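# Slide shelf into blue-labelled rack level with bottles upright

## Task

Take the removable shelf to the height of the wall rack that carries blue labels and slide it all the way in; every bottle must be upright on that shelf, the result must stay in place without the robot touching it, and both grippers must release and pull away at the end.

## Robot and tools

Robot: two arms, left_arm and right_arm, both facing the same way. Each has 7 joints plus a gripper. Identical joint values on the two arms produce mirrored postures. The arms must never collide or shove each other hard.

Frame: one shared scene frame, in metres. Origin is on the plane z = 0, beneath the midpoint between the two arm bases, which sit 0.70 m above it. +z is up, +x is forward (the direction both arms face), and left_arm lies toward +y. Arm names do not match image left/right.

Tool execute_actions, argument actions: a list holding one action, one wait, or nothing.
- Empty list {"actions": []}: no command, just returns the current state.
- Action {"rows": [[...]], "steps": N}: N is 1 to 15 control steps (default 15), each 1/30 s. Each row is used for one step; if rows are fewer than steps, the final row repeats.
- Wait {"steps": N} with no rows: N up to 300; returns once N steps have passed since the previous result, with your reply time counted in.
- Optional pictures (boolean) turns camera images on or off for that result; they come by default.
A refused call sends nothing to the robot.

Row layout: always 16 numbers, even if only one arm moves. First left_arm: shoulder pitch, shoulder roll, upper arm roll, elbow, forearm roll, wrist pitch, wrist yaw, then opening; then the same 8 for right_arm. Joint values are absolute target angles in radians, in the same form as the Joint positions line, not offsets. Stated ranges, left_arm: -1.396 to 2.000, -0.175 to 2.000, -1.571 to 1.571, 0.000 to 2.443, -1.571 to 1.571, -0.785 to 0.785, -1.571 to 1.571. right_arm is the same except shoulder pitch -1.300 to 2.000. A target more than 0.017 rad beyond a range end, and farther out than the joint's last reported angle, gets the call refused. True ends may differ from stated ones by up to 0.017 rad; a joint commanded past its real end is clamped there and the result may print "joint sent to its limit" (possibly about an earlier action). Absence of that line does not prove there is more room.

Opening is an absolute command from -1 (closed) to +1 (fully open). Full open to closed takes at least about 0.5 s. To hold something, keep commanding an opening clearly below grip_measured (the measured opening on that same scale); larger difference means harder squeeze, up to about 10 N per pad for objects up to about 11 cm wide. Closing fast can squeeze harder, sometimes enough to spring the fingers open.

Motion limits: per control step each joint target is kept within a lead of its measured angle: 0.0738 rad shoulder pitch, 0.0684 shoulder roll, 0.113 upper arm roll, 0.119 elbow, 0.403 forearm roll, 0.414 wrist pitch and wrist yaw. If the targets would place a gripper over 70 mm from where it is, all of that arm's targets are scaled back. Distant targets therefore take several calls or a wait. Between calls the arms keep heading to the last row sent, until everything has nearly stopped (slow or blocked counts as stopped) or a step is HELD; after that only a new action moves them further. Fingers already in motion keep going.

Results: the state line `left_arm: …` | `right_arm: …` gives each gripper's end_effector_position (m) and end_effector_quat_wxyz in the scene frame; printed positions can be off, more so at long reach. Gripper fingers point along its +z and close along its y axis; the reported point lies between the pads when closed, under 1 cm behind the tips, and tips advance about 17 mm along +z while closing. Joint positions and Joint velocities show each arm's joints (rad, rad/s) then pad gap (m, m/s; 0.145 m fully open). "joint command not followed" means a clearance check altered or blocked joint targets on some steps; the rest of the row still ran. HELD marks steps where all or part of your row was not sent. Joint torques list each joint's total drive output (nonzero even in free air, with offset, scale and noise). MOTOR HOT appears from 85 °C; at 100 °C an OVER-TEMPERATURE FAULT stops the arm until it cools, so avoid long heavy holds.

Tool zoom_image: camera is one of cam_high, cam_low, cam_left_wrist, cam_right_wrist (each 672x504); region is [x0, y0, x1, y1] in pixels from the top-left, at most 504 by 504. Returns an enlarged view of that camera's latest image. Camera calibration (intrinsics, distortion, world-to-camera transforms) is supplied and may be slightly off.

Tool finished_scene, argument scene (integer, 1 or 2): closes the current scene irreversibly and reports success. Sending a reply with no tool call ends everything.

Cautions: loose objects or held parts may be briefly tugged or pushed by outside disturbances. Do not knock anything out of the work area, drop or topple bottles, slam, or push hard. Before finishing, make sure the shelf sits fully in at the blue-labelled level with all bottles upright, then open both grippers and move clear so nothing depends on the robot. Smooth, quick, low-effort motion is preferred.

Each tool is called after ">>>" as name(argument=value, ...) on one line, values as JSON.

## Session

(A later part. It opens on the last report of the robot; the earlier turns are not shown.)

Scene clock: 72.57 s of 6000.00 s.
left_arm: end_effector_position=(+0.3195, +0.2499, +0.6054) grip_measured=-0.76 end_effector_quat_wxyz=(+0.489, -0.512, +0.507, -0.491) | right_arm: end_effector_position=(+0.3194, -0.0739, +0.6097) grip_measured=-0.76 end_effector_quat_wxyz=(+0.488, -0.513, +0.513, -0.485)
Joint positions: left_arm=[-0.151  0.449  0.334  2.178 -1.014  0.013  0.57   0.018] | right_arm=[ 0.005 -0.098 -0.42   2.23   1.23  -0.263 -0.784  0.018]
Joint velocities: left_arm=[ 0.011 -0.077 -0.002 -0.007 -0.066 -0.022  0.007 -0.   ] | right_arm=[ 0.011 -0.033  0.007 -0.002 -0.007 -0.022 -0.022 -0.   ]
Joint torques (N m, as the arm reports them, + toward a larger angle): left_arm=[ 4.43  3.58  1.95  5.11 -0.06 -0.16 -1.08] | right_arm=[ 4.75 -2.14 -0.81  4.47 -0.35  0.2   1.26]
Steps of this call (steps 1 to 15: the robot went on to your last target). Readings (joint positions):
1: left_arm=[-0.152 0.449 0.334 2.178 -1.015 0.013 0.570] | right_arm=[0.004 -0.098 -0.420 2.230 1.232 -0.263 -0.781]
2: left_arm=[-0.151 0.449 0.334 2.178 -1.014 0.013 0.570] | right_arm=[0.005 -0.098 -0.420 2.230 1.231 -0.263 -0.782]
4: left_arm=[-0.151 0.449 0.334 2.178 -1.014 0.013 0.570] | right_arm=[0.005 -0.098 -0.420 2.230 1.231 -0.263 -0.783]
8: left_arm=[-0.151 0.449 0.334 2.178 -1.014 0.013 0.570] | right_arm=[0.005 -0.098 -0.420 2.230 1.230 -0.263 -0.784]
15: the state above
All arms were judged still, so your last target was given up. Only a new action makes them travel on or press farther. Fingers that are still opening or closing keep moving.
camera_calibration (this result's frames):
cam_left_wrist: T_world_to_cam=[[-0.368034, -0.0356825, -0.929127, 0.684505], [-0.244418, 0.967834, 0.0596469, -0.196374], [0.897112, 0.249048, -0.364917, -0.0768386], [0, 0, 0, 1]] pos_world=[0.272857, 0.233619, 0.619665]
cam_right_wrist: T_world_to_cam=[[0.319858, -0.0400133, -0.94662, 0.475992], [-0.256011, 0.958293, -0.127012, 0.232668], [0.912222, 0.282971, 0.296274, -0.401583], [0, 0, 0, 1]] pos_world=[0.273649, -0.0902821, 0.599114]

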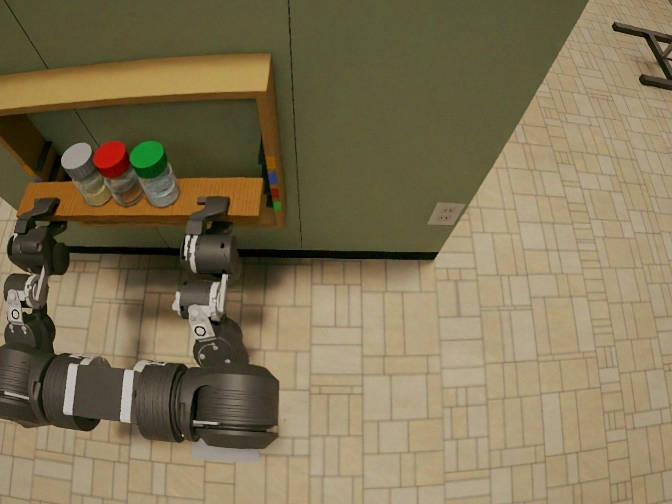

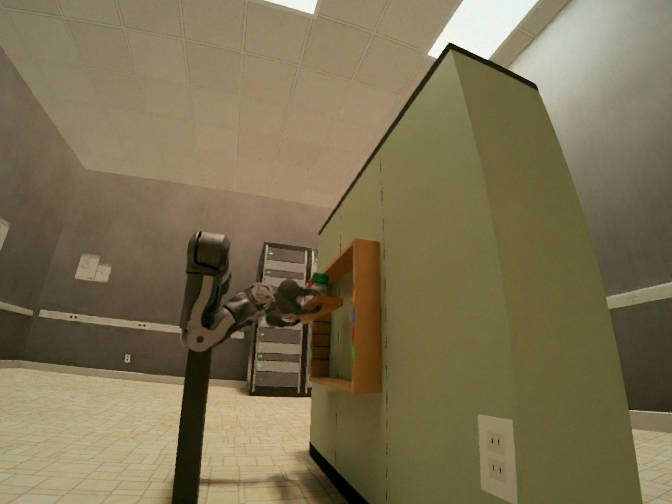

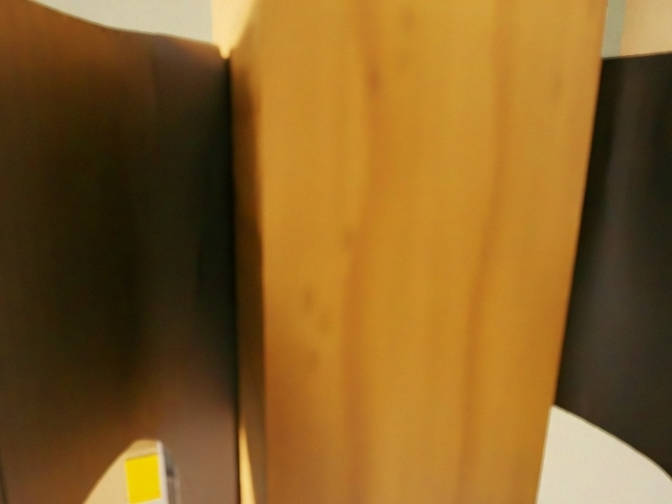

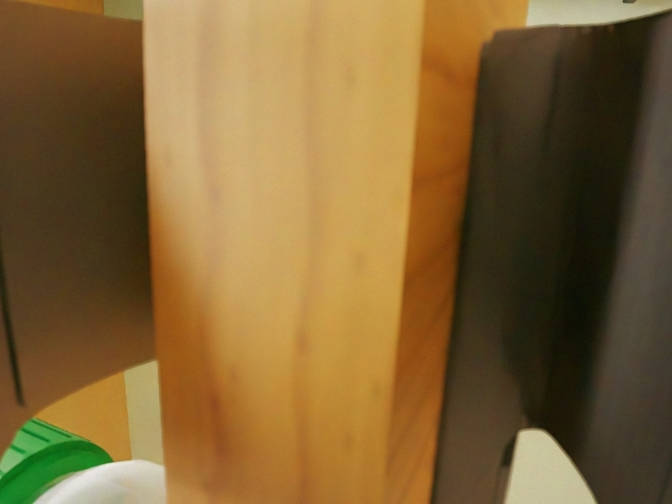

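>>> execute_actions(actions=[{"rows": [
[-0.1506,0.45,0.3306,2.1747,-1.0192,0.0062,0.5253,-1.0, 0.0083,-0.1,-0.4188,2.2330,1.2245,-0.2605,-0.7341,-1.0],
[-0.1573,0.45,0.3255,2.1674,-1.0220,0.0058,0.5074,-1.0, -0.0006,-0.1,-0.4160,2.2262,1.2277,-0.2603,-0.7144,-1.0],
[-0.1640,0.45,0.3203,2.1600,-1.0249,0.0054,0.4896,-1.0, -0.0094,-0.1,-0.4131,2.2195,1.2309,-0.2602,-0.6947,-1.0],
[-0.1707,0.45,0.3151,2.1526,-1.0278,0.0050,0.4717,-1.0, -0.0183,-0.1,-0.4102,2.2128,1.2342,-0.2601,-0.6749,-1.0],
[-0.1774,0.45,0.3100,2.1453,-1.0306,0.0046,0.4539,-1.0, -0.0271,-0.1,-0.4073,2.2060,1.2374,-0.2599,-0.6552,-1.0],
[-0.1841,0.45,0.3048,2.1379,-1.0335,0.0042,0.4361,-1.0, -0.0359,-0.1,-0.4045,2.1993,1.2406,-0.2598,-0.6355,-1.0],
[-0.1908,0.45,0.2996,2.1305,-1.0364,0.0038,0.4182,-1.0, -0.0448,-0.1,-0.4016,2.1926,1.2438,-0.2597,-0.6158,-1.0],
[-0.1976,0.45,0.2945,2.1232,-1.0392,0.0034,0.4004,-1.0, -0.0536,-0.1,-0.3987,2.1858,1.2470,-0.2595,-0.5961,-1.0],
[-0.2043,0.45,0.2893,2.1158,-1.0421,0.0030,0.3825,-1.0, -0.0625,-0.1,-0.3958,2.1791,1.2502,-0.2594,-0.5764,-1.0],
[-0.2110,0.45,0.2841,2.1084,-1.0450,0.0026,0.3647,-1.0, -0.0713,-0.1,-0.3930,2.1724,1.2534,-0.2593,-0.5567,-1.0],
[-0.2177,0.45,0.2790,2.1011,-1.0478,0.0022,0.3469,-1.0, -0.0801,-0.1,-0.3901,2.1656,1.2566,-0.2591,-0.5370,-1.0],
[-0.2244,0.45,0.2738,2.0937,-1.0507,0.0018,0.3290,-1.0, -0.0890,-0.1,-0.3872,2.1589,1.2599,-0.2590,-0.5172,-1.0],
[-0.2311,0.45,0.2686,2.0863,-1.0536,0.0014,0.3112,-1.0, -0.0978,-0.1,-0.3843,2.1522,1.2631,-0.2589,-0.4975,-1.0],
[-0.2378,0.45,0.2635,2.0790,-1.0564,0.0010,0.2933,-1.0, -0.1067,-0.1,-0.3815,2.1454,1.2663,-0.2587,-0.4778,-1.0],
[-0.2445,0.45,0.2583,2.0716,-1.0593,0.0006,0.2755,-1.0, -0.1155,-0.1,-0.3786,2.1387,1.2695,-0.2586,-0.4581,-1.0]
], "steps": 15}], pictures=false)

>>> execute_actions(actions=[{"steps": 15}])

Scene clock: 84.70 s of 6000.00 s.
left_arm: end_effector_position=(+0.3204, +0.2499, +0.5686) grip_measured=-0.76 end_effector_quat_wxyz=(+0.493, -0.508, +0.501, -0.497) | right_arm: end_effector_position=(+0.3198, -0.0747, +0.5760) grip_measured=-0.76 end_effector_quat_wxyz=(+0.493, -0.507, +0.506, -0.494)
Joint positions: left_arm=[-0.248  0.449  0.26   2.07  -1.046  0.011  0.329  0.018] | right_arm=[-0.123 -0.098 -0.38   2.133  1.274 -0.263 -0.524  0.018]
Joint velocities: left_arm=[-0.121  0.033 -0.12  -0.173 -0.139 -0.007 -0.403  0.   ] | right_arm=[-0.253 -0.033  0.037 -0.149  0.051 -0.007  0.403 -0.001]
Joint torques (N m, as the arm reports them, + toward a larger angle): left_arm=[ 3.49  3.49  1.77  5.46 -0.25 -0.31 -1.24] | right_arm=[ 3.98 -2.22 -0.23  4.64 -0.38  0.23  1.62]
Steps of this call (steps 1 to 90: nothing new was sent; then 8.63 s passed at rest; steps 91 to 105: all 15 steps of this action). Readings (joint positions):
91: left_arm=[-0.152 0.449 0.333 2.175 -1.014 0.013 0.564] | right_arm=[0.003 -0.098 -0.420 2.229 1.231 -0.263 -0.779]
92: left_arm=[-0.157 0.449 0.329 2.169 -1.014 0.013 0.550] | right_arm=[-0.003 -0.098 -0.418 2.225 1.231 -0.263 -0.764]
94: left_arm=[-0.174 0.449 0.316 2.152 -1.018 0.013 0.520] | right_arm=[-0.024 -0.098 -0.411 2.209 1.237 -0.263 -0.731]
98: left_arm=[-0.201 0.449 0.296 2.121 -1.029 0.012 0.458] | right_arm=[-0.061 -0.098 -0.400 2.180 1.252 -0.263 -0.662]
105: the state above

Scene clock: 85.20 s of 6000.00 s.
left_arm: end_effector_position=(+0.3203, +0.2501, +0.5695) grip_measured=-0.76 end_effector_quat_wxyz=(+0.497, -0.505, +0.497, -0.501) | right_arm: end_effector_position=(+0.3197, -0.0745, +0.5766) grip_measured=-0.76 end_effector_quat_wxyz=(+0.497, -0.503, +0.503, -0.498)
Joint positions: left_arm=[-0.251  0.449  0.258  2.066 -1.049  0.011  0.306  0.018] | right_arm=[-0.128 -0.098 -0.378  2.128  1.278 -0.263 -0.499  0.018]
Joint velocities: left_arm=[-0.011  0.011  0.012 -0.007 -0.022  0.022 -0.022  0.   ] | right_arm=[ 0.033 -0.055 -0.022 -0.002  0.007  0.051  0.037 -0.   ]
Joint torques (N m, as the arm reports them, + toward a larger angle): left_arm=[ 3.92  3.62  2.05  5.98 -0.25 -0.32 -1.17] | right_arm=[ 4.39 -2.29 -0.55  5.22 -0.36  0.21  1.56]
Steps of this call (steps 1 to 15: the robot went on to your last target). Readings (joint positions):
1: left_arm=[-0.251 0.449 0.258 2.066 -1.047 0.011 0.322] | right_arm=[-0.128 -0.098 -0.378 2.129 1.277 -0.263 -0.516]
2: left_arm=[-0.252 0.449 0.258 2.066 -1.048 0.011 0.319] | right_arm=[-0.128 -0.098 -0.378 2.128 1.278 -0.263 -0.512]
4: left_arm=[-0.251 0.449 0.258 2.066 -1.049 0.011 0.308] | right_arm=[-0.128 -0.098 -0.378 2.128 1.278 -0.263 -0.501]
8: left_arm=[-0.251 0.449 0.258 2.066 -1.049 0.011 0.306] | right_arm=[-0.128 -0.098 -0.378 2.128 1.278 -0.263 -0.500]
15: the state above
camera_calibration (this result's frames):
cam_left_wrist: T_world_to_cam=[[-0.336499, -0.038521, -0.940896, 0.648777], [-0.246272, 0.967989, 0.0484459, -0.187318], [0.90891, 0.248018, -0.335214, -0.111113], [0, 0, 0, 1]] pos_world=[0.273173, 0.233872, 0.582259]
cam_right_wrist: T_world_to_cam=[[0.358779, -0.0447264, -0.93235, 0.423486], [-0.24738, 0.958578, -0.141179, 0.234597], [0.900045, 0.281297, 0.332853, -0.409241], [0, 0, 0, 1]] pos_world=[0.274432, -0.0908197, 0.564175]

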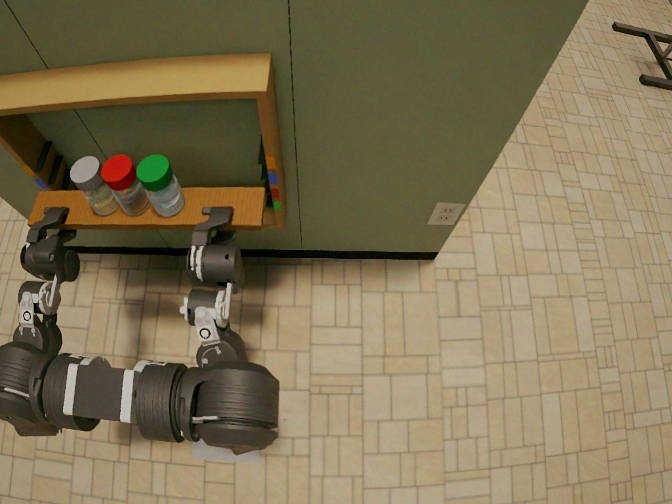

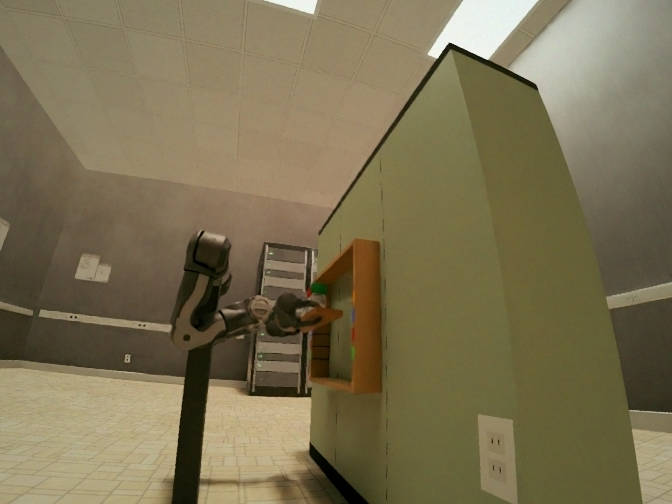

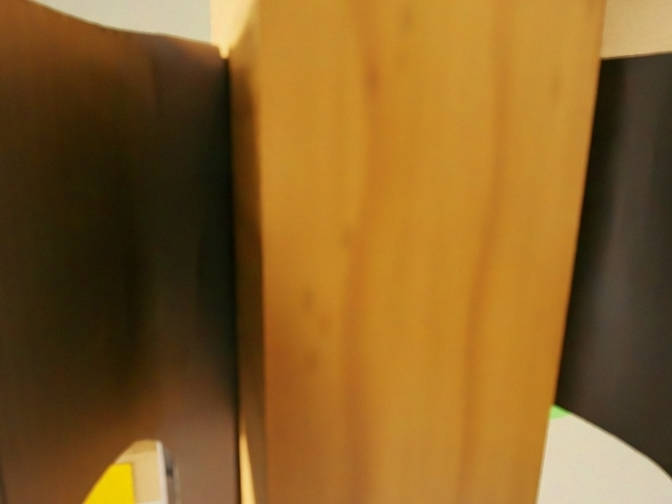

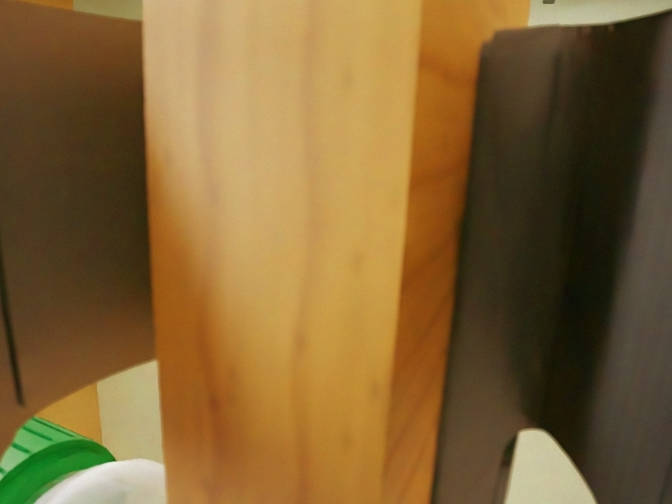

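>>> execute_actions(actions=[{"rows": [
[-0.2258,0.45,0.2503,2.0579,-1.0628,0.0003,0.2783,-1.0, -0.0991,-0.1,-0.3746,2.1245,1.2752,-0.2585,-0.4586,-1.0],
[-0.2072,0.45,0.2424,2.0441,-1.0663,0.0001,0.2811,-1.0, -0.0828,-0.1,-0.3706,2.1103,1.2808,-0.2583,-0.4591,-1.0],
[-0.1885,0.45,0.2344,2.0304,-1.0698,-0.0002,0.2838,-1.0, -0.0664,-0.1,-0.3666,2.0961,1.2865,-0.2582,-0.4595,-1.0],
[-0.1698,0.45,0.2265,2.0167,-1.0733,-0.0005,0.2866,-1.0, -0.0500,-0.1,-0.3626,2.0819,1.2922,-0.2581,-0.4600,-1.0],
[-0.1511,0.45,0.2185,2.0029,-1.0768,-0.0007,0.2894,-1.0, -0.0336,-0.1,-0.3586,2.0677,1.2979,-0.2579,-0.4605,-1.0],
[-0.1325,0.45,0.2105,1.9892,-1.0803,-0.0010,0.2922,-1.0, -0.0173,-0.1,-0.3546,2.0535,1.3035,-0.2578,-0.4610,-1.0],
[-0.1138,0.45,0.2026,1.9755,-1.0838,-0.0013,0.2950,-1.0, -0.0009,-0.1,-0.3506,2.0393,1.3092,-0.2577,-0.4615,-1.0],
[-0.0951,0.45,0.1946,1.9617,-1.0872,-0.0015,0.2977,-1.0, 0.0155,-0.1,-0.3466,2.0251,1.3149,-0.2575,-0.4619,-1.0],
[-0.0764,0.45,0.1867,1.9480,-1.0907,-0.0018,0.3005,-1.0, 0.0319,-0.1,-0.3426,2.0109,1.3206,-0.2574,-0.4624,-1.0],
[-0.0578,0.45,0.1787,1.9343,-1.0942,-0.0021,0.3033,-1.0, 0.0482,-0.1,-0.3386,1.9967,1.3262,-0.2573,-0.4629,-1.0],
[-0.0391,0.45,0.1707,1.9205,-1.0977,-0.0023,0.3061,-1.0, 0.0646,-0.1,-0.3346,1.9825,1.3319,-0.2571,-0.4634,-1.0],
[-0.0204,0.45,0.1628,1.9068,-1.1012,-0.0026,0.3089,-1.0, 0.0810,-0.1,-0.3306,1.9683,1.3376,-0.2570,-0.4639,-1.0],
[-0.0017,0.45,0.1548,1.8931,-1.1047,-0.0029,0.3116,-1.0, 0.0973,-0.1,-0.3266,1.9541,1.3432,-0.2569,-0.4643,-1.0],
[0.0169,0.45,0.1469,1.8793,-1.1082,-0.0031,0.3144,-1.0, 0.1137,-0.1,-0.3226,1.9399,1.3489,-0.2567,-0.4648,-1.0],
[0.0356,0.45,0.1389,1.8656,-1.1117,-0.0034,0.3172,-1.0, 0.1301,-0.1,-0.3186,1.9257,1.3546,-0.2566,-0.4653,-1.0]
], "steps": 15}], pictures=false)

>>> execute_actions(actions=[{"steps": 12}])

Scene clock: 91.40 s of 6000.00 s.
left_arm: end_effector_position=(+0.3714, +0.2500, +0.5772) grip_measured=-0.76 end_effector_quat_wxyz=(+0.503, -0.498, +0.493, -0.506) | right_arm: end_effector_position=(+0.3706, -0.0747, +0.5844) grip_measured=-0.76 end_effector_quat_wxyz=(+0.502, -0.497, +0.497, -0.505)
Joint positions: left_arm=[ 0.027  0.449  0.142  1.864 -1.096  0.009  0.334  0.018] | right_arm=[ 0.115 -0.098 -0.32   1.921  1.36  -0.264 -0.496  0.018]
Joint velocities: left_arm=[ 0.451 -0.077 -0.193 -0.369 -0.154  0.007  0.081  0.   ] | right_arm=[ 0.516 -0.099  0.081 -0.374  0.168  0.081 -0.066  0.   ]
Joint torques (N m, as the arm reports them, + toward a larger angle): left_arm=[ 5.17  3.88  1.7   5.87 -0.26 -0.37 -0.92] | right_arm=[ 5.42 -2.16 -0.2   4.76 -0.52  0.3   1.36]
Steps of this call (steps 1 to 15: the robot went on to your last target; steps 16 to 90: nothing new was sent; then 2.70 s passed at rest; steps 91 to 105: all 15 steps of this action). Readings (joint positions):
91: left_arm=[-0.242 0.449 0.253 2.059 -1.050 0.011 0.306] | right_arm=[-0.121 -0.098 -0.376 2.122 1.279 -0.263 -0.499]
92: left_arm=[-0.219 0.449 0.245 2.043 -1.053 0.011 0.306] | right_arm=[-0.101 -0.098 -0.372 2.107 1.284 -0.263 -0.498]
94: left_arm=[-0.176 0.449 0.228 2.016 -1.059 0.010 0.309] | right_arm=[-0.059 -0.098 -0.363 2.077 1.296 -0.263 -0.497]
98: left_arm=[-0.105 0.449 0.196 1.960 -1.073 0.010 0.316] | right_arm=[0.002 -0.098 -0.347 2.020 1.319 -0.264 -0.495]
105: the state above

Scene clock: 91.80 s of 6000.00 s.
left_arm: end_effector_position=(+0.3724, +0.2499, +0.5765) grip_measured=-0.76 end_effector_quat_wxyz=(+0.503, -0.499, +0.494, -0.504) | right_arm: end_effector_position=(+0.3719, -0.0746, +0.5837) grip_measured=-0.76 end_effector_quat_wxyz=(+0.502, -0.497, +0.498, -0.503)
Joint positions: left_arm=[ 0.032  0.449  0.139  1.86  -1.099  0.009  0.338  0.019] | right_arm=[ 0.12  -0.098 -0.318  1.915  1.365 -0.263 -0.498  0.018]
Joint velocities: left_arm=[-0.077  0.011  0.012 -0.007 -0.081  0.007  0.022 -0.   ] | right_arm=[-0.077  0.011 -0.007 -0.007 -0.022 -0.007 -0.022 -0.   ]
Joint torques (N m, as the arm reports them, + toward a larger angle): left_arm=[ 5.16  3.86  1.86  6.2  -0.32 -0.36 -0.91] | right_arm=[ 5.41 -2.22 -0.49  5.18 -0.41  0.3   1.32]
Steps of this call (steps 1 to 12: the robot went on to your last target). Readings (joint positions):
1: left_arm=[0.035 0.449 0.139 1.860 -1.097 0.009 0.337] | right_arm=[0.123 -0.098 -0.318 1.915 1.364 -0.264 -0.497]
2: left_arm=[0.035 0.449 0.139 1.860 -1.098 0.009 0.337] | right_arm=[0.123 -0.098 -0.318 1.915 1.364 -0.263 -0.497]
4: left_arm=[0.032 0.449 0.139 1.860 -1.099 0.009 0.337] | right_arm=[0.121 -0.098 -0.318 1.915 1.365 -0.263 -0.497]
8: left_arm=[0.032 0.449 0.139 1.860 -1.099 0.009 0.338] | right_arm=[0.120 -0.098 -0.318 1.915 1.365 -0.263 -0.498]
12: the state above
camera_calibration (this result's frames):
cam_left_wrist: T_world_to_cam=[[-0.319483, -0.0331249, -0.947013, 0.668742], [-0.246566, 0.96787, 0.0493268, -0.175041], [0.914951, 0.24926, -0.317386, -0.168944], [0, 0, 0, 1]] pos_world=[0.325068, 0.23368, 0.588321]
cam_right_wrist: T_world_to_cam=[[0.37928, -0.0434524, -0.924261, 0.399213], [-0.244182, 0.958785, -0.145278, 0.249791], [0.892481, 0.280789, 0.353038, -0.467531], [0, 0, 0, 1]] pos_world=[0.326843, -0.0908713, 0.570322]

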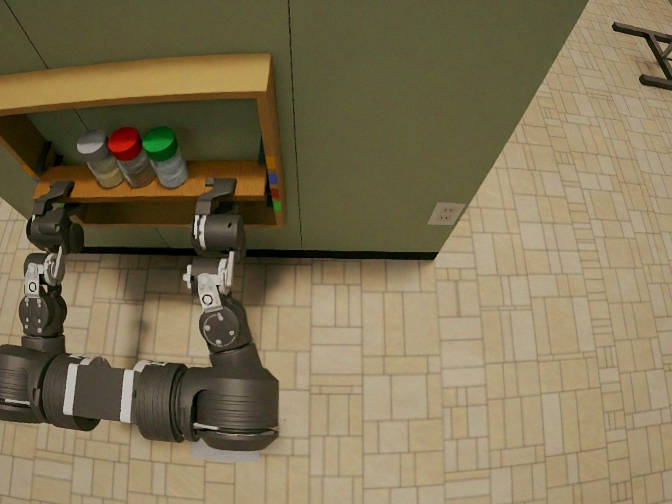

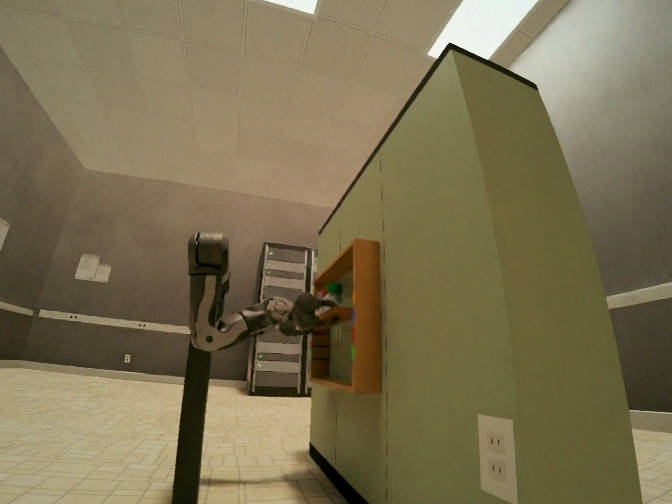

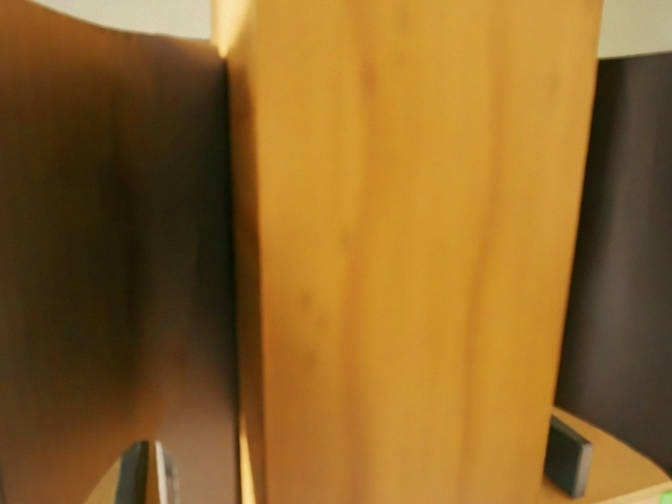

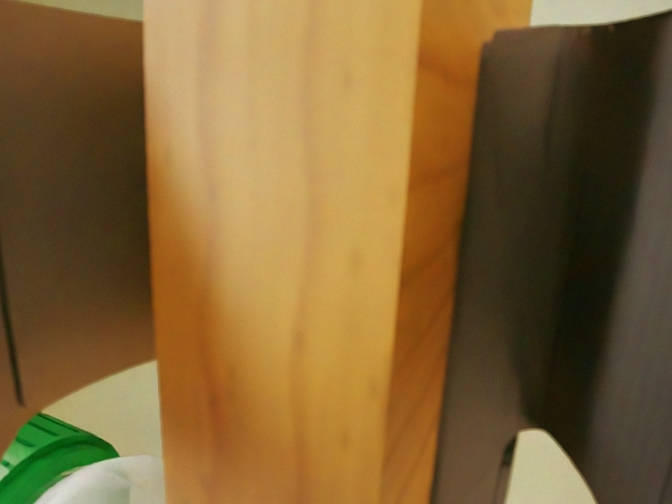

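>>> execute_actions(actions=[{"rows": [
[0.0523,0.45,0.1303,1.8483,-1.1130,-0.0034,0.3147,-1.0, 0.1445,-0.1,-0.3156,1.9083,1.3600,-0.2566,-0.4614,-1.0],
[0.0690,0.45,0.1217,1.8311,-1.1142,-0.0034,0.3121,-1.0, 0.1589,-0.1,-0.3126,1.8908,1.3654,-0.2566,-0.4575,-1.0],
[0.0857,0.45,0.1130,1.8138,-1.1155,-0.0034,0.3096,-1.0, 0.1733,-0.1,-0.3096,1.8734,1.3708,-0.2566,-0.4536,-1.0],
[0.1024,0.45,0.1044,1.7966,-1.1167,-0.0034,0.3071,-1.0, 0.1877,-0.1,-0.3066,1.8560,1.3762,-0.2566,-0.4497,-1.0],
[0.1191,0.45,0.0958,1.7793,-1.1180,-0.0034,0.3046,-1.0, 0.2021,-0.1,-0.3036,1.8386,1.3816,-0.2566,-0.4458,-1.0],
[0.1358,0.45,0.0872,1.7620,-1.1193,-0.0034,0.3020,-1.0, 0.2165,-0.1,-0.3006,1.8211,1.3870,-0.2566,-0.4419,-1.0],
[0.1525,0.45,0.0786,1.7448,-1.1205,-0.0034,0.2995,-1.0, 0.2309,-0.1,-0.2976,1.8037,1.3924,-0.2566,-0.4380,-1.0],
[0.1692,0.45,0.0699,1.7275,-1.1218,-0.0034,0.2970,-1.0, 0.2454,-0.1,-0.2946,1.7863,1.3977,-0.2566,-0.4342,-1.0],
[0.1859,0.45,0.0613,1.7103,-1.1230,-0.0034,0.2945,-1.0, 0.2598,-0.1,-0.2916,1.7689,1.4031,-0.2566,-0.4303,-1.0],
[0.2026,0.45,0.0527,1.6930,-1.1243,-0.0034,0.2919,-1.0, 0.2742,-0.1,-0.2886,1.7514,1.4085,-0.2566,-0.4264,-1.0],
[0.2193,0.45,0.0441,1.6757,-1.1256,-0.0034,0.2894,-1.0, 0.2886,-0.1,-0.2856,1.7340,1.4139,-0.2566,-0.4225,-1.0],
[0.2360,0.45,0.0355,1.6585,-1.1268,-0.0034,0.2869,-1.0, 0.3030,-0.1,-0.2826,1.7166,1.4193,-0.2566,-0.4186,-1.0],
[0.2527,0.45,0.0268,1.6412,-1.1281,-0.0034,0.2844,-1.0, 0.3174,-0.1,-0.2796,1.6992,1.4247,-0.2566,-0.4147,-1.0],
[0.2694,0.45,0.0182,1.6240,-1.1293,-0.0034,0.2818,-1.0, 0.3318,-0.1,-0.2766,1.6817,1.4301,-0.2566,-0.4108,-1.0],
[0.2861,0.45,0.0096,1.6067,-1.1306,-0.0034,0.2793,-1.0, 0.3462,-0.1,-0.2736,1.6643,1.4355,-0.2566,-0.4069,-1.0]
], "steps": 15}], pictures=false)

>>> execute_actions(actions=[{"steps": 12}])

Scene clock: 95.27 s of 6000.00 s.
left_arm: end_effector_position=(+0.4229, +0.2500, +0.5729) grip_measured=-0.76 end_effector_quat_wxyz=(+0.498, -0.504, +0.499, -0.500) | right_arm: end_effector_position=(+0.4220, -0.0746, +0.5809) grip_measured=-0.76 end_effector_quat_wxyz=(+0.499, -0.500, +0.501, -0.500)
Joint positions: left_arm=[ 0.276  0.449  0.012  1.605 -1.117  0.009  0.317  0.018] | right_arm=[ 0.329 -0.099 -0.274  1.66   1.443 -0.264 -0.451  0.018]
Joint velocities: left_arm=[ 0.495 -0.077 -0.208 -0.447 -0.066 -0.007 -0.022  0.001] | right_arm=[ 0.341 -0.011  0.061 -0.481  0.125 -0.022  0.051 -0.001]
Joint torques (N m, as the arm reports them, + toward a larger angle): left_arm=[ 7.81  3.71  1.69  6.2  -0.3  -0.35 -1.32] | right_arm=[ 7.21 -2.32 -0.15  5.07 -0.54  0.29  1.55]
Steps of this call (steps 1 to 15: the robot went on to your last target; steps 16 to 89: nothing new was sent; steps 90 to 104: all 15 steps of this action). Readings (joint positions):
90: left_arm=[0.039 0.449 0.135 1.852 -1.099 0.009 0.337] | right_arm=[0.125 -0.098 -0.317 1.908 1.366 -0.263 -0.496]
91: left_arm=[0.058 0.449 0.126 1.832 -1.100 0.009 0.337] | right_arm=[0.140 -0.098 -0.314 1.890 1.370 -0.263 -0.495]
93: left_arm=[0.094 0.449 0.107 1.794 -1.103 0.009 0.337] | right_arm=[0.174 -0.099 -0.306 1.850 1.382 -0.263 -0.492]
97: left_arm=[0.160 0.449 0.073 1.726 -1.109 0.009 0.332] | right_arm=[0.230 -0.099 -0.294 1.782 1.404 -0.264 -0.478]
104: the state above

Scene clock: 95.67 s of 6000.00 s.
left_arm: end_effector_position=(+0.4241, +0.2498, +0.5741) grip_measured=-0.76 end_effector_quat_wxyz=(+0.499, -0.502, +0.498, -0.501) | right_arm: end_effector_position=(+0.4234, -0.0746, +0.5820) grip_measured=-0.76 end_effector_quat_wxyz=(+0.501, -0.499, +0.500, -0.500)
Joint positions: left_arm=[ 0.282  0.448  0.009  1.6   -1.118  0.008  0.311  0.018] | right_arm=[ 0.335 -0.099 -0.273  1.654  1.447 -0.263 -0.446  0.018]
Joint velocities: left_arm=[ 0.077  0.033  0.007 -0.017 -0.051  0.022  0.066 -0.   ] | right_arm=[-0.033  0.011  0.007  0.007  0.022  0.037 -0.081  0.   ]
Joint torques (N m, as the arm reports them, + toward a larger angle): left_arm=[ 7.29  3.71  1.96  6.47 -0.34 -0.36 -1.21] | right_arm=[ 6.87 -2.04 -0.16  5.43 -0.46  0.29  1.51]
Steps of this call (steps 1 to 12: the robot went on to your last target). Readings (joint positions):
1: left_arm=[0.282 0.448 0.009 1.600 -1.117 0.009 0.316] | right_arm=[0.335 -0.099 -0.273 1.654 1.446 -0.264 -0.450]
2: left_arm=[0.282 0.448 0.009 1.600 -1.117 0.008 0.312] | right_arm=[0.335 -0.099 -0.273 1.654 1.447 -0.264 -0.446]
4: left_arm=[0.282 0.448 0.009 1.600 -1.117 0.008 0.311] | right_arm=[0.335 -0.099 -0.273 1.654 1.447 -0.263 -0.446]
8: left_arm=[0.282 0.448 0.009 1.600 -1.118 0.008 0.311] | right_arm=[0.335 -0.099 -0.273 1.654 1.447 -0.263 -0.446]
12: the state above
camera_calibration (this result's frames):
cam_left_wrist: T_world_to_cam=[[-0.331496, -0.033342, -0.942867, 0.685727], [-0.245312, 0.968048, 0.0520149, -0.164172], [0.911006, 0.248539, -0.329083, -0.208378], [0, 0, 0, 1]] pos_world=[0.376876, 0.23358, 0.586515]
cam_right_wrist: T_world_to_cam=[[0.371837, -0.042028, -0.927346, 0.383141], [-0.245448, 0.958971, -0.141878, 0.260715], [0.895261, 0.280371, 0.346265, -0.510195], [0, 0, 0, 1]] pos_world=[0.378284, -0.0908718, 0.568957]

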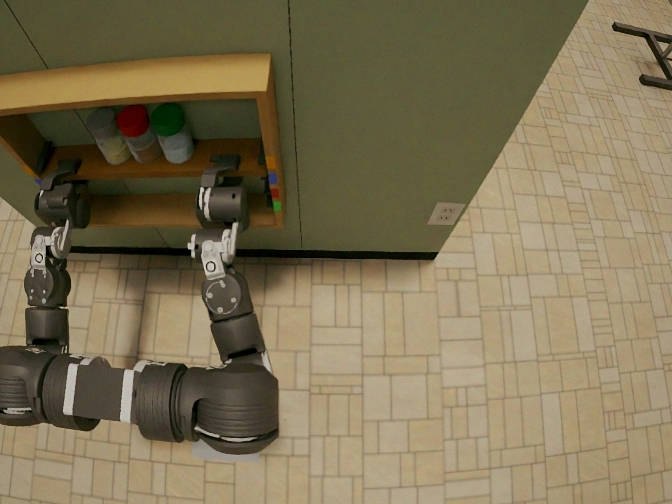

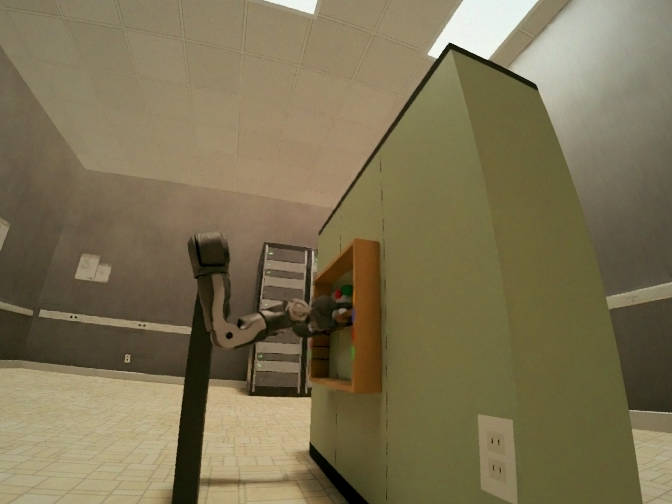

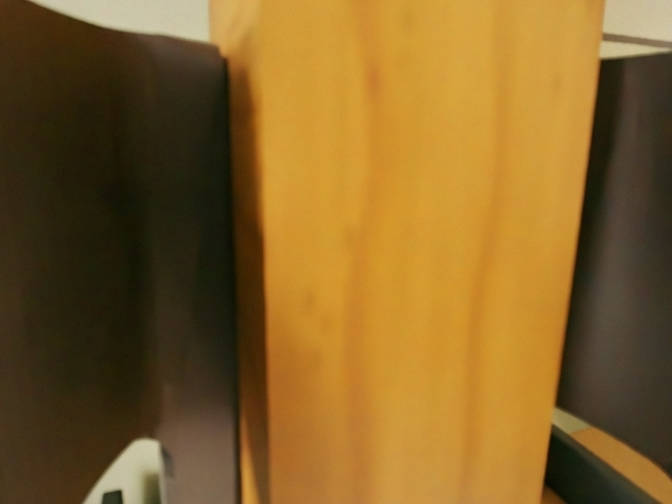

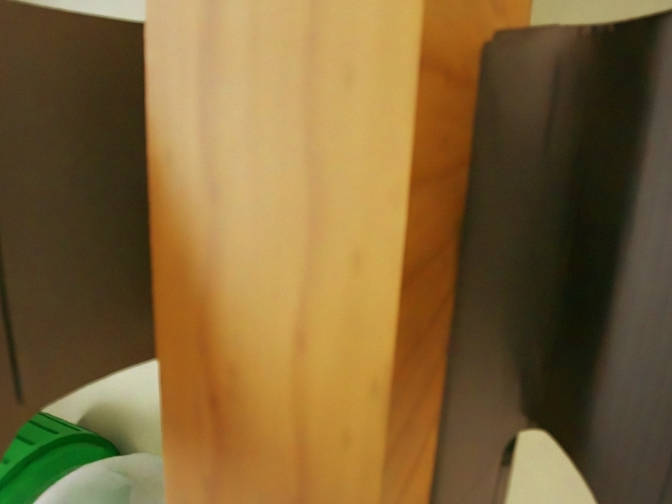

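>>> execute_actions(actions=[{"rows": [
[0.2851,0.45,0.0086,1.6046,-1.1306,-0.0034,0.2760,-1.0, 0.3447,-0.1,-0.2733,1.6621,1.4361,-0.2566,-0.4031,-1.0],
[0.2841,0.45,0.0076,1.6026,-1.1306,-0.0034,0.2728,-1.0, 0.3432,-0.1,-0.2731,1.6599,1.4367,-0.2566,-0.3993,-1.0],
[0.2832,0.45,0.0066,1.6005,-1.1306,-0.0034,0.2695,-1.0, 0.3417,-0.1,-0.2728,1.6577,1.4373,-0.2566,-0.3955,-1.0],
[0.2822,0.45,0.0056,1.5985,-1.1306,-0.0034,0.2662,-1.0, 0.3402,-0.1,-0.2725,1.6554,1.4380,-0.2566,-0.3917,-1.0],
[0.2812,0.45,0.0046,1.5964,-1.1306,-0.0034,0.2629,-1.0, 0.3387,-0.1,-0.2723,1.6532,1.4386,-0.2566,-0.3879,-1.0],
[0.2802,0.45,0.0036,1.5943,-1.1306,-0.0034,0.2597,-1.0, 0.3372,-0.1,-0.2720,1.6510,1.4392,-0.2566,-0.3841,-1.0],
[0.2792,0.45,0.0026,1.5923,-1.1306,-0.0034,0.2564,-1.0, 0.3357,-0.1,-0.2717,1.6488,1.4398,-0.2566,-0.3803,-1.0],
[0.2783,0.45,0.0016,1.5902,-1.1306,-0.0034,0.2531,-1.0, 0.3343,-0.1,-0.2715,1.6466,1.4404,-0.2566,-0.3765,-1.0],
[0.2773,0.45,0.0006,1.5882,-1.1306,-0.0034,0.2498,-1.0, 0.3328,-0.1,-0.2712,1.6444,1.4410,-0.2566,-0.3727,-1.0],
[0.2763,0.45,-0.0004,1.5861,-1.1306,-0.0034,0.2466,-1.0, 0.3313,-0.1,-0.2709,1.6422,1.4416,-0.2566,-0.3689,-1.0],
[0.2753,0.45,-0.0014,1.5840,-1.1306,-0.0034,0.2433,-1.0, 0.3298,-0.1,-0.2707,1.6400,1.4422,-0.2566,-0.3651,-1.0],
[0.2743,0.45,-0.0024,1.5820,-1.1306,-0.0034,0.2400,-1.0, 0.3283,-0.1,-0.2704,1.6377,1.4429,-0.2566,-0.3613,-1.0],
[0.2734,0.45,-0.0034,1.5799,-1.1306,-0.0034,0.2367,-1.0, 0.3268,-0.1,-0.2701,1.6355,1.4435,-0.2566,-0.3575,-1.0],
[0.2724,0.45,-0.0044,1.5779,-1.1306,-0.0034,0.2335,-1.0, 0.3253,-0.1,-0.2699,1.6333,1.4441,-0.2566,-0.3537,-1.0],
[0.2714,0.45,-0.0054,1.5758,-1.1306,-0.0034,0.2302,-1.0, 0.3238,-0.1,-0.2696,1.6311,1.4447,-0.2566,-0.3499,-1.0]
], "steps": 15}], pictures=false)

>>> execute_actions(actions=[{"steps": 15}], pictures=false)

Scene clock: 104.20 s of 6000.00 s.
left_arm: end_effector_position=(+0.4241, +0.2501, +0.5660) grip_measured=-0.76 end_effector_quat_wxyz=(+0.501, -0.500, +0.496, -0.502) | right_arm: end_effector_position=(+0.4234, -0.0745, +0.5730) grip_measured=-0.76 end_effector_quat_wxyz=(+0.503, -0.497, +0.498, -0.502)
Joint positions: left_arm=[ 0.269  0.448 -0.002  1.575 -1.118  0.008  0.263  0.018] | right_arm=[ 0.316 -0.099 -0.27   1.627  1.456 -0.263 -0.389  0.018]
Joint velocities: left_arm=[-0.099 -0.055 -0.012 -0.032 -0.051 -0.022 -0.125  0.001] | right_arm=[-0.011 -0.011  0.002 -0.051 -0.007  0.037  0.168 -0.001]
Joint torques (N m, as the arm reports them, + toward a larger angle): left_arm=[ 7.13  3.81  1.34  5.32 -0.3  -0.36 -1.08] | right_arm=[ 6.47 -2.31 -0.04  4.36 -0.43  0.27  1.3 ]
Steps of this call (steps 1 to 15: the robot went on to your last target; steps 16 to 90: nothing new was sent; then 5.03 s passed at rest; steps 91 to 105: all 15 steps of this action). Readings (joint positions):
91: left_arm=[0.282 0.448 0.009 1.600 -1.118 0.008 0.310] | right_arm=[0.335 -0.099 -0.273 1.654 1.447 -0.263 -0.445]
92: left_arm=[0.281 0.448 0.009 1.600 -1.118 0.008 0.308] | right_arm=[0.334 -0.099 -0.273 1.654 1.447 -0.263 -0.442]
94: left_arm=[0.280 0.448 0.009 1.597 -1.118 0.008 0.300] | right_arm=[0.332 -0.099 -0.273 1.651 1.448 -0.263 -0.433]
98: left_arm=[0.275 0.448 0.004 1.588 -1.118 0.008 0.288] | right_arm=[0.325 -0.099 -0.272 1.641 1.451 -0.263 -0.418]
105: the state above

Scene clock: 104.70 s of 6000.00 s.
left_arm: end_effector_position=(+0.4241, +0.2501, +0.5660) grip_measured=-0.76 end_effector_quat_wxyz=(+0.502, -0.500, +0.495, -0.503) | right_arm: end_effector_position=(+0.4235, -0.0745, +0.5731) grip_measured=-0.76 end_effector_quat_wxyz=(+0.504, -0.496, +0.498, -0.503)
Joint positions: left_arm=[ 0.268  0.448 -0.003  1.574 -1.118  0.008  0.26   0.018] | right_arm=[ 0.315 -0.099 -0.269  1.626  1.456 -0.263 -0.385  0.018]
Joint velocities: left_arm=[ 0.011 -0.033 -0.012 -0.007  0.037  0.037  0.007 -0.   ] | right_arm=[-0.011 -0.099 -0.007  0.007  0.022  0.051 -0.022 -0.   ]
Joint torques (N m, as the arm reports them, + toward a larger angle): left_arm=[ 7.11  3.74  1.37  5.42 -0.32 -0.34 -1.18] | right_arm=[ 6.22 -2.06 -0.08  4.4  -0.46  0.28  1.44]
Steps of this call (steps 1 to 15: the robot went on to your last target). Readings (joint positions):
1: left_arm=[0.268 0.448 -0.003 1.574 -1.118 0.008 0.261] | right_arm=[0.315 -0.099 -0.269 1.626 1.456 -0.263 -0.387]
2: left_arm=[0.268 0.448 -0.003 1.574 -1.118 0.008 0.261] | right_arm=[0.315 -0.099 -0.269 1.626 1.456 -0.263 -0.386]
4: left_arm=[0.268 0.448 -0.003 1.574 -1.118 0.008 0.260] | right_arm=[0.315 -0.099 -0.269 1.626 1.456 -0.263 -0.386]
8: left_arm=[0.268 0.448 -0.003 1.574 -1.118 0.008 0.260] | right_arm=[0.315 -0.099 -0.269 1.626 1.456 -0.263 -0.385]
15: the state above
All arms were judged still, so your last target was given up. Only a new action makes them travel on or press farther. Fingers that are still opening or closing keep moving.

>>> execute_actions(actions=[{"rows": [
[0.2705,0.45,-0.0063,1.5739,-1.1306,-0.0034,0.2272,-1.0, 0.3225,-0.1,-0.2694,1.6291,1.4452,-0.2566,-0.3465,-1.0],
[0.2696,0.45,-0.0072,1.5721,-1.1306,-0.0034,0.2243,-1.0, 0.3211,-0.1,-0.2691,1.6271,1.4458,-0.2566,-0.3431,-1.0],
[0.2687,0.45,-0.0081,1.5702,-1.1306,-0.0034,0.2213,-1.0, 0.3198,-0.1,-0.2689,1.6251,1.4463,-0.2566,-0.3396,-1.0],
[0.2678,0.45,-0.0090,1.5683,-1.1306,-0.0034,0.2183,-1.0, 0.3184,-0.1,-0.2686,1.6231,1.4469,-0.2566,-0.3362,-1.0],
[0.2669,0.45,-0.0099,1.5665,-1.1306,-0.0034,0.2154,-1.0, 0.3171,-0.1,-0.2684,1.6211,1.4474,-0.2566,-0.3328,-1.0],
[0.2660,0.45,-0.0108,1.5646,-1.1306,-0.0034,0.2124,-1.0, 0.3157,-0.1,-0.2681,1.6191,1.4480,-0.2566,-0.3294,-1.0]
], "steps": 15}], pictures=false)

Scene clock: 106.83 s of 6000.00 s.
left_arm: end_effector_position=(+0.4242, +0.2501, +0.5649) grip_measured=-0.76 end_effector_quat_wxyz=(+0.505, -0.497, +0.492, -0.506) | right_arm: end_effector_position=(+0.4235, -0.0746, +0.5720) grip_measured=-0.76 end_effector_quat_wxyz=(+0.507, -0.492, +0.494, -0.506)
Joint positions: left_arm=[ 0.265  0.448 -0.007  1.564 -1.118  0.008  0.234  0.018] | right_arm=[ 0.31  -0.099 -0.268  1.616  1.459 -0.263 -0.357  0.018]
Joint velocities: left_arm=[ 0.011 -0.033  0.002 -0.007  0.007 -0.037 -0.037 -0.   ] | right_arm=[ 0.011 -0.055 -0.017 -0.007 -0.007 -0.022  0.037 -0.   ]
Joint torques (N m, as the arm reports them, + toward a larger angle): left_arm=[ 6.47  3.63  1.24  4.91 -0.32 -0.32 -0.97] | right_arm=[ 5.85 -2.14 -0.11  4.1  -0.38  0.26  1.17]
Steps of this call (steps 1 to 49: nothing new was sent; steps 50 to 64: all 15 steps of this action). Readings (joint positions):
50: left_arm=[0.268 0.448 -0.003 1.573 -1.118 0.008 0.259] | right_arm=[0.315 -0.099 -0.269 1.625 1.456 -0.263 -0.384]
51: left_arm=[0.268 0.448 -0.004 1.571 -1.118 0.008 0.255] | right_arm=[0.315 -0.099 -0.269 1.623 1.456 -0.263 -0.380]
53: left_arm=[0.267 0.448 -0.005 1.568 -1.118 0.008 0.247] | right_arm=[0.313 -0.099 -0.269 1.620 1.457 -0.263 -0.370]
57: left_arm=[0.265 0.448 -0.007 1.564 -1.118 0.008 0.234] | right_arm=[0.310 -0.099 -0.268 1.616 1.458 -0.263 -0.357]
64: the state above

>>> execute_actions(actions=[{"rows": [
[0.2660,0.45,-0.0108,1.5646,-1.1306,-0.0034,0.2124,-0.9, 0.3157,-0.1,-0.2681,1.6191,1.4480,-0.2566,-0.3294,-0.9],
[0.2660,0.45,-0.0108,1.5646,-1.1306,-0.0034,0.2124,-0.8, 0.3157,-0.1,-0.2681,1.6191,1.4480,-0.2566,-0.3294,-0.8],
[0.2660,0.45,-0.0108,1.5646,-1.1306,-0.0034,0.2124,-0.72, 0.3157,-0.1,-0.2681,1.6191,1.4480,-0.2566,-0.3294,-0.72],
[0.2660,0.45,-0.0108,1.5646,-1.1306,-0.0034,0.2124,-0.66, 0.3157,-0.1,-0.2681,1.6191,1.4480,-0.2566,-0.3294,-0.66],
[0.2660,0.45,-0.0108,1.5646,-1.1306,-0.0034,0.2124,-0.6, 0.3157,-0.1,-0.2681,1.6191,1.4480,-0.2566,-0.3294,-0.6],
[0.2660,0.45,-0.0108,1.5646,-1.1306,-0.0034,0.2124,-0.53, 0.3157,-0.1,-0.2681,1.6191,1.4480,-0.2566,-0.3294,-0.53],
[0.2660,0.45,-0.0108,1.5646,-1.1306,-0.0034,0.2124,-0.46, 0.3157,-0.1,-0.2681,1.6191,1.4480,-0.2566,-0.3294,-0.46],
[0.2660,0.45,-0.0108,1.5646,-1.1306,-0.0034,0.2124,-0.4, 0.3157,-0.1,-0.2681,1.6191,1.4480,-0.2566,-0.3294,-0.4],
[0.2660,0.45,-0.0108,1.5646,-1.1306,-0.0034,0.2124,-0.33, 0.3157,-0.1,-0.2681,1.6191,1.4480,-0.2566,-0.3294,-0.33],
[0.2660,0.45,-0.0108,1.5646,-1.1306,-0.0034,0.2124,-0.27, 0.3157,-0.1,-0.2681,1.6191,1.4480,-0.2566,-0.3294,-0.27],
[0.2660,0.45,-0.0108,1.5646,-1.1306,-0.0034,0.2124,-0.2, 0.3157,-0.1,-0.2681,1.6191,1.4480,-0.2566,-0.3294,-0.2]
], "steps": 15}], pictures=false)

Scene clock: 113.27 s of 6000.00 s.
left_arm: end_effector_position=(+0.4242, +0.2492, +0.5680) grip_measured=-0.20 end_effector_quat_wxyz=(+0.511, -0.487, +0.493, -0.508) | right_arm: end_effector_position=(+0.4236, -0.0745, +0.5763) grip_measured=-0.20 end_effector_quat_wxyz=(+0.511, -0.489, +0.485, -0.514)
Joint positions: left_arm=[ 0.266  0.449 -0.007  1.564 -1.129 -0.     0.217  0.061] | right_arm=[ 0.312 -0.099 -0.268  1.616  1.45  -0.26  -0.336  0.061]
Joint velocities: left_arm=[-0.011 -0.055 -0.012  0.002 -0.022  0.007 -0.022 -0.   ] | right_arm=[ 0.011 -0.077 -0.012 -0.002 -0.007  0.051 -0.037 -0.   ]
Joint torques (N m, as the arm reports them, + toward a larger angle): left_arm=[ 6.4   3.55  1.26  5.05 -0.04 -0.09 -0.51] | right_arm=[ 5.63 -2.09  0.    4.   -0.18  0.16  0.59]
Steps of this call (steps 1 to 15: the robot went on to your last target; steps 16 to 90: nothing new was sent; then 2.93 s passed at rest; steps 91 to 105: all 15 steps of this action). Readings (joint positions):
91: left_arm=[0.265 0.448 -0.007 1.564 -1.118 0.008 0.234] | right_arm=[0.310 -0.099 -0.268 1.616 1.459 -0.263 -0.356]
92: left_arm=[0.265 0.448 -0.007 1.564 -1.118 0.008 0.234] | right_arm=[0.310 -0.099 -0.268 1.616 1.459 -0.263 -0.356]
94: left_arm=[0.265 0.449 -0.007 1.564 -1.126 0.004 0.227] | right_arm=[0.310 -0.099 -0.268 1.616 1.454 -0.262 -0.349]
98: left_arm=[0.266 0.449 -0.007 1.564 -1.129 0.000 0.218] | right_arm=[0.312 -0.099 -0.268 1.616 1.450 -0.260 -0.337]
105: the state above

>>> execute_actions(actions=[{"rows": [
[0.2497,0.45,-0.0012,1.5839,-1.1288,-0.0027,0.2205,-0.2, 0.3020,-0.1,-0.2712,1.6384,1.4425,-0.2569,-0.3401,-0.2],
[0.2334,0.45,0.0084,1.6031,-1.1269,-0.0021,0.2285,-0.2, 0.2882,-0.1,-0.2743,1.6577,1.4371,-0.2571,-0.3509,-0.2],
[0.2172,0.45,0.0180,1.6224,-1.1251,-0.0014,0.2366,-0.2, 0.2745,-0.1,-0.2775,1.6771,1.4316,-0.2574,-0.3616,-0.2],
[0.2009,0.45,0.0275,1.6416,-1.1232,-0.0007,0.2446,-0.2, 0.2608,-0.1,-0.2806,1.6964,1.4262,-0.2577,-0.3724,-0.2],
[0.1846,0.45,0.0371,1.6609,-1.1214,-0.0001,0.2527,-0.2, 0.2470,-0.1,-0.2837,1.7157,1.4207,-0.2579,-0.3831,-0.2],
[0.1683,0.45,0.0467,1.6801,-1.1195,0.0006,0.2608,-0.2, 0.2333,-0.1,-0.2868,1.7350,1.4152,-0.2582,-0.3939,-0.2],
[0.1520,0.45,0.0563,1.6994,-1.1177,0.0013,0.2688,-0.2, 0.2196,-0.1,-0.2899,1.7543,1.4098,-0.2585,-0.4046,-0.2],
[0.1358,0.45,0.0659,1.7186,-1.1158,0.0019,0.2769,-0.2, 0.2058,-0.1,-0.2931,1.7737,1.4043,-0.2587,-0.4154,-0.2],
[0.1195,0.45,0.0755,1.7379,-1.1140,0.0026,0.2849,-0.2, 0.1921,-0.1,-0.2962,1.7930,1.3989,-0.2590,-0.4261,-0.2],
[0.1032,0.45,0.0851,1.7571,-1.1121,0.0033,0.2930,-0.2, 0.1784,-0.1,-0.2993,1.8123,1.3934,-0.2593,-0.4369,-0.2],
[0.0869,0.45,0.0947,1.7764,-1.1103,0.0039,0.3011,-0.2, 0.1646,-0.1,-0.3024,1.8316,1.3879,-0.2595,-0.4476,-0.2],
[0.0706,0.45,0.1042,1.7956,-1.1084,0.0046,0.3091,-0.2, 0.1509,-0.1,-0.3055,1.8509,1.3825,-0.2598,-0.4584,-0.2],
[0.0544,0.45,0.1138,1.8149,-1.1066,0.0053,0.3172,-0.2, 0.1372,-0.1,-0.3087,1.8703,1.3770,-0.2601,-0.4691,-0.2],
[0.0381,0.45,0.1234,1.8341,-1.1047,0.0059,0.3252,-0.2, 0.1234,-0.1,-0.3118,1.8896,1.3716,-0.2603,-0.4799,-0.2],
[0.0218,0.45,0.1330,1.8534,-1.1029,0.0066,0.3333,-0.2, 0.1097,-0.1,-0.3149,1.9089,1.3661,-0.2606,-0.4906,-0.2]
], "steps": 15}], pictures=false)

Scene clock: 116.47 s of 6000.00 s.
left_arm: end_effector_position=(+0.3726, +0.2484, +0.5726) grip_measured=-0.20 end_effector_quat_wxyz=(+0.504, -0.494, +0.498, -0.503) | right_arm: end_effector_position=(+0.3724, -0.0743, +0.5791) grip_measured=-0.20 end_effector_quat_wxyz=(+0.504, -0.498, +0.498, -0.501)
Joint positions: left_arm=[ 0.025  0.45   0.129  1.849 -1.107  0.003  0.317  0.061] | right_arm=[ 0.111 -0.099 -0.312  1.902  1.374 -0.259 -0.473  0.061]
Joint velocities: left_arm=[-0.451  0.011  0.247  0.515  0.051 -0.022  0.168 -0.   ] | right_arm=[-0.363  0.011 -0.09   0.515 -0.183  0.022 -0.212 -0.   ]
Joint torques (N m, as the arm reports them, + toward a larger angle): left_arm=[ 4.67  3.35  2.09  4.55  0.01  0.12 -0.19] | right_arm=[ 4.09 -2.1  -0.5   3.77 -0.17 -0.02  0.28]
Steps of this call (steps 1 to 15: the robot went on to your last target; steps 16 to 81: nothing new was sent; steps 82 to 96: all 15 steps of this action). Readings (joint positions):
82: left_arm=[0.258 0.449 -0.004 1.575 -1.129 -0.000 0.218] | right_arm=[0.306 -0.099 -0.268 1.626 1.448 -0.259 -0.337]
83: left_arm=[0.240 0.450 0.004 1.599 -1.129 -0.000 0.219] | right_arm=[0.292 -0.099 -0.270 1.649 1.444 -0.259 -0.341]
85: left_arm=[0.204 0.450 0.024 1.638 -1.126 -0.000 0.230] | right_arm=[0.262 -0.099 -0.279 1.691 1.434 -0.259 -0.356]
89: left_arm=[0.140 0.450 0.062 1.714 -1.120 -0.000 0.260] | right_arm=[0.207 -0.099 -0.290 1.766 1.413 -0.259 -0.398]
96: the state above


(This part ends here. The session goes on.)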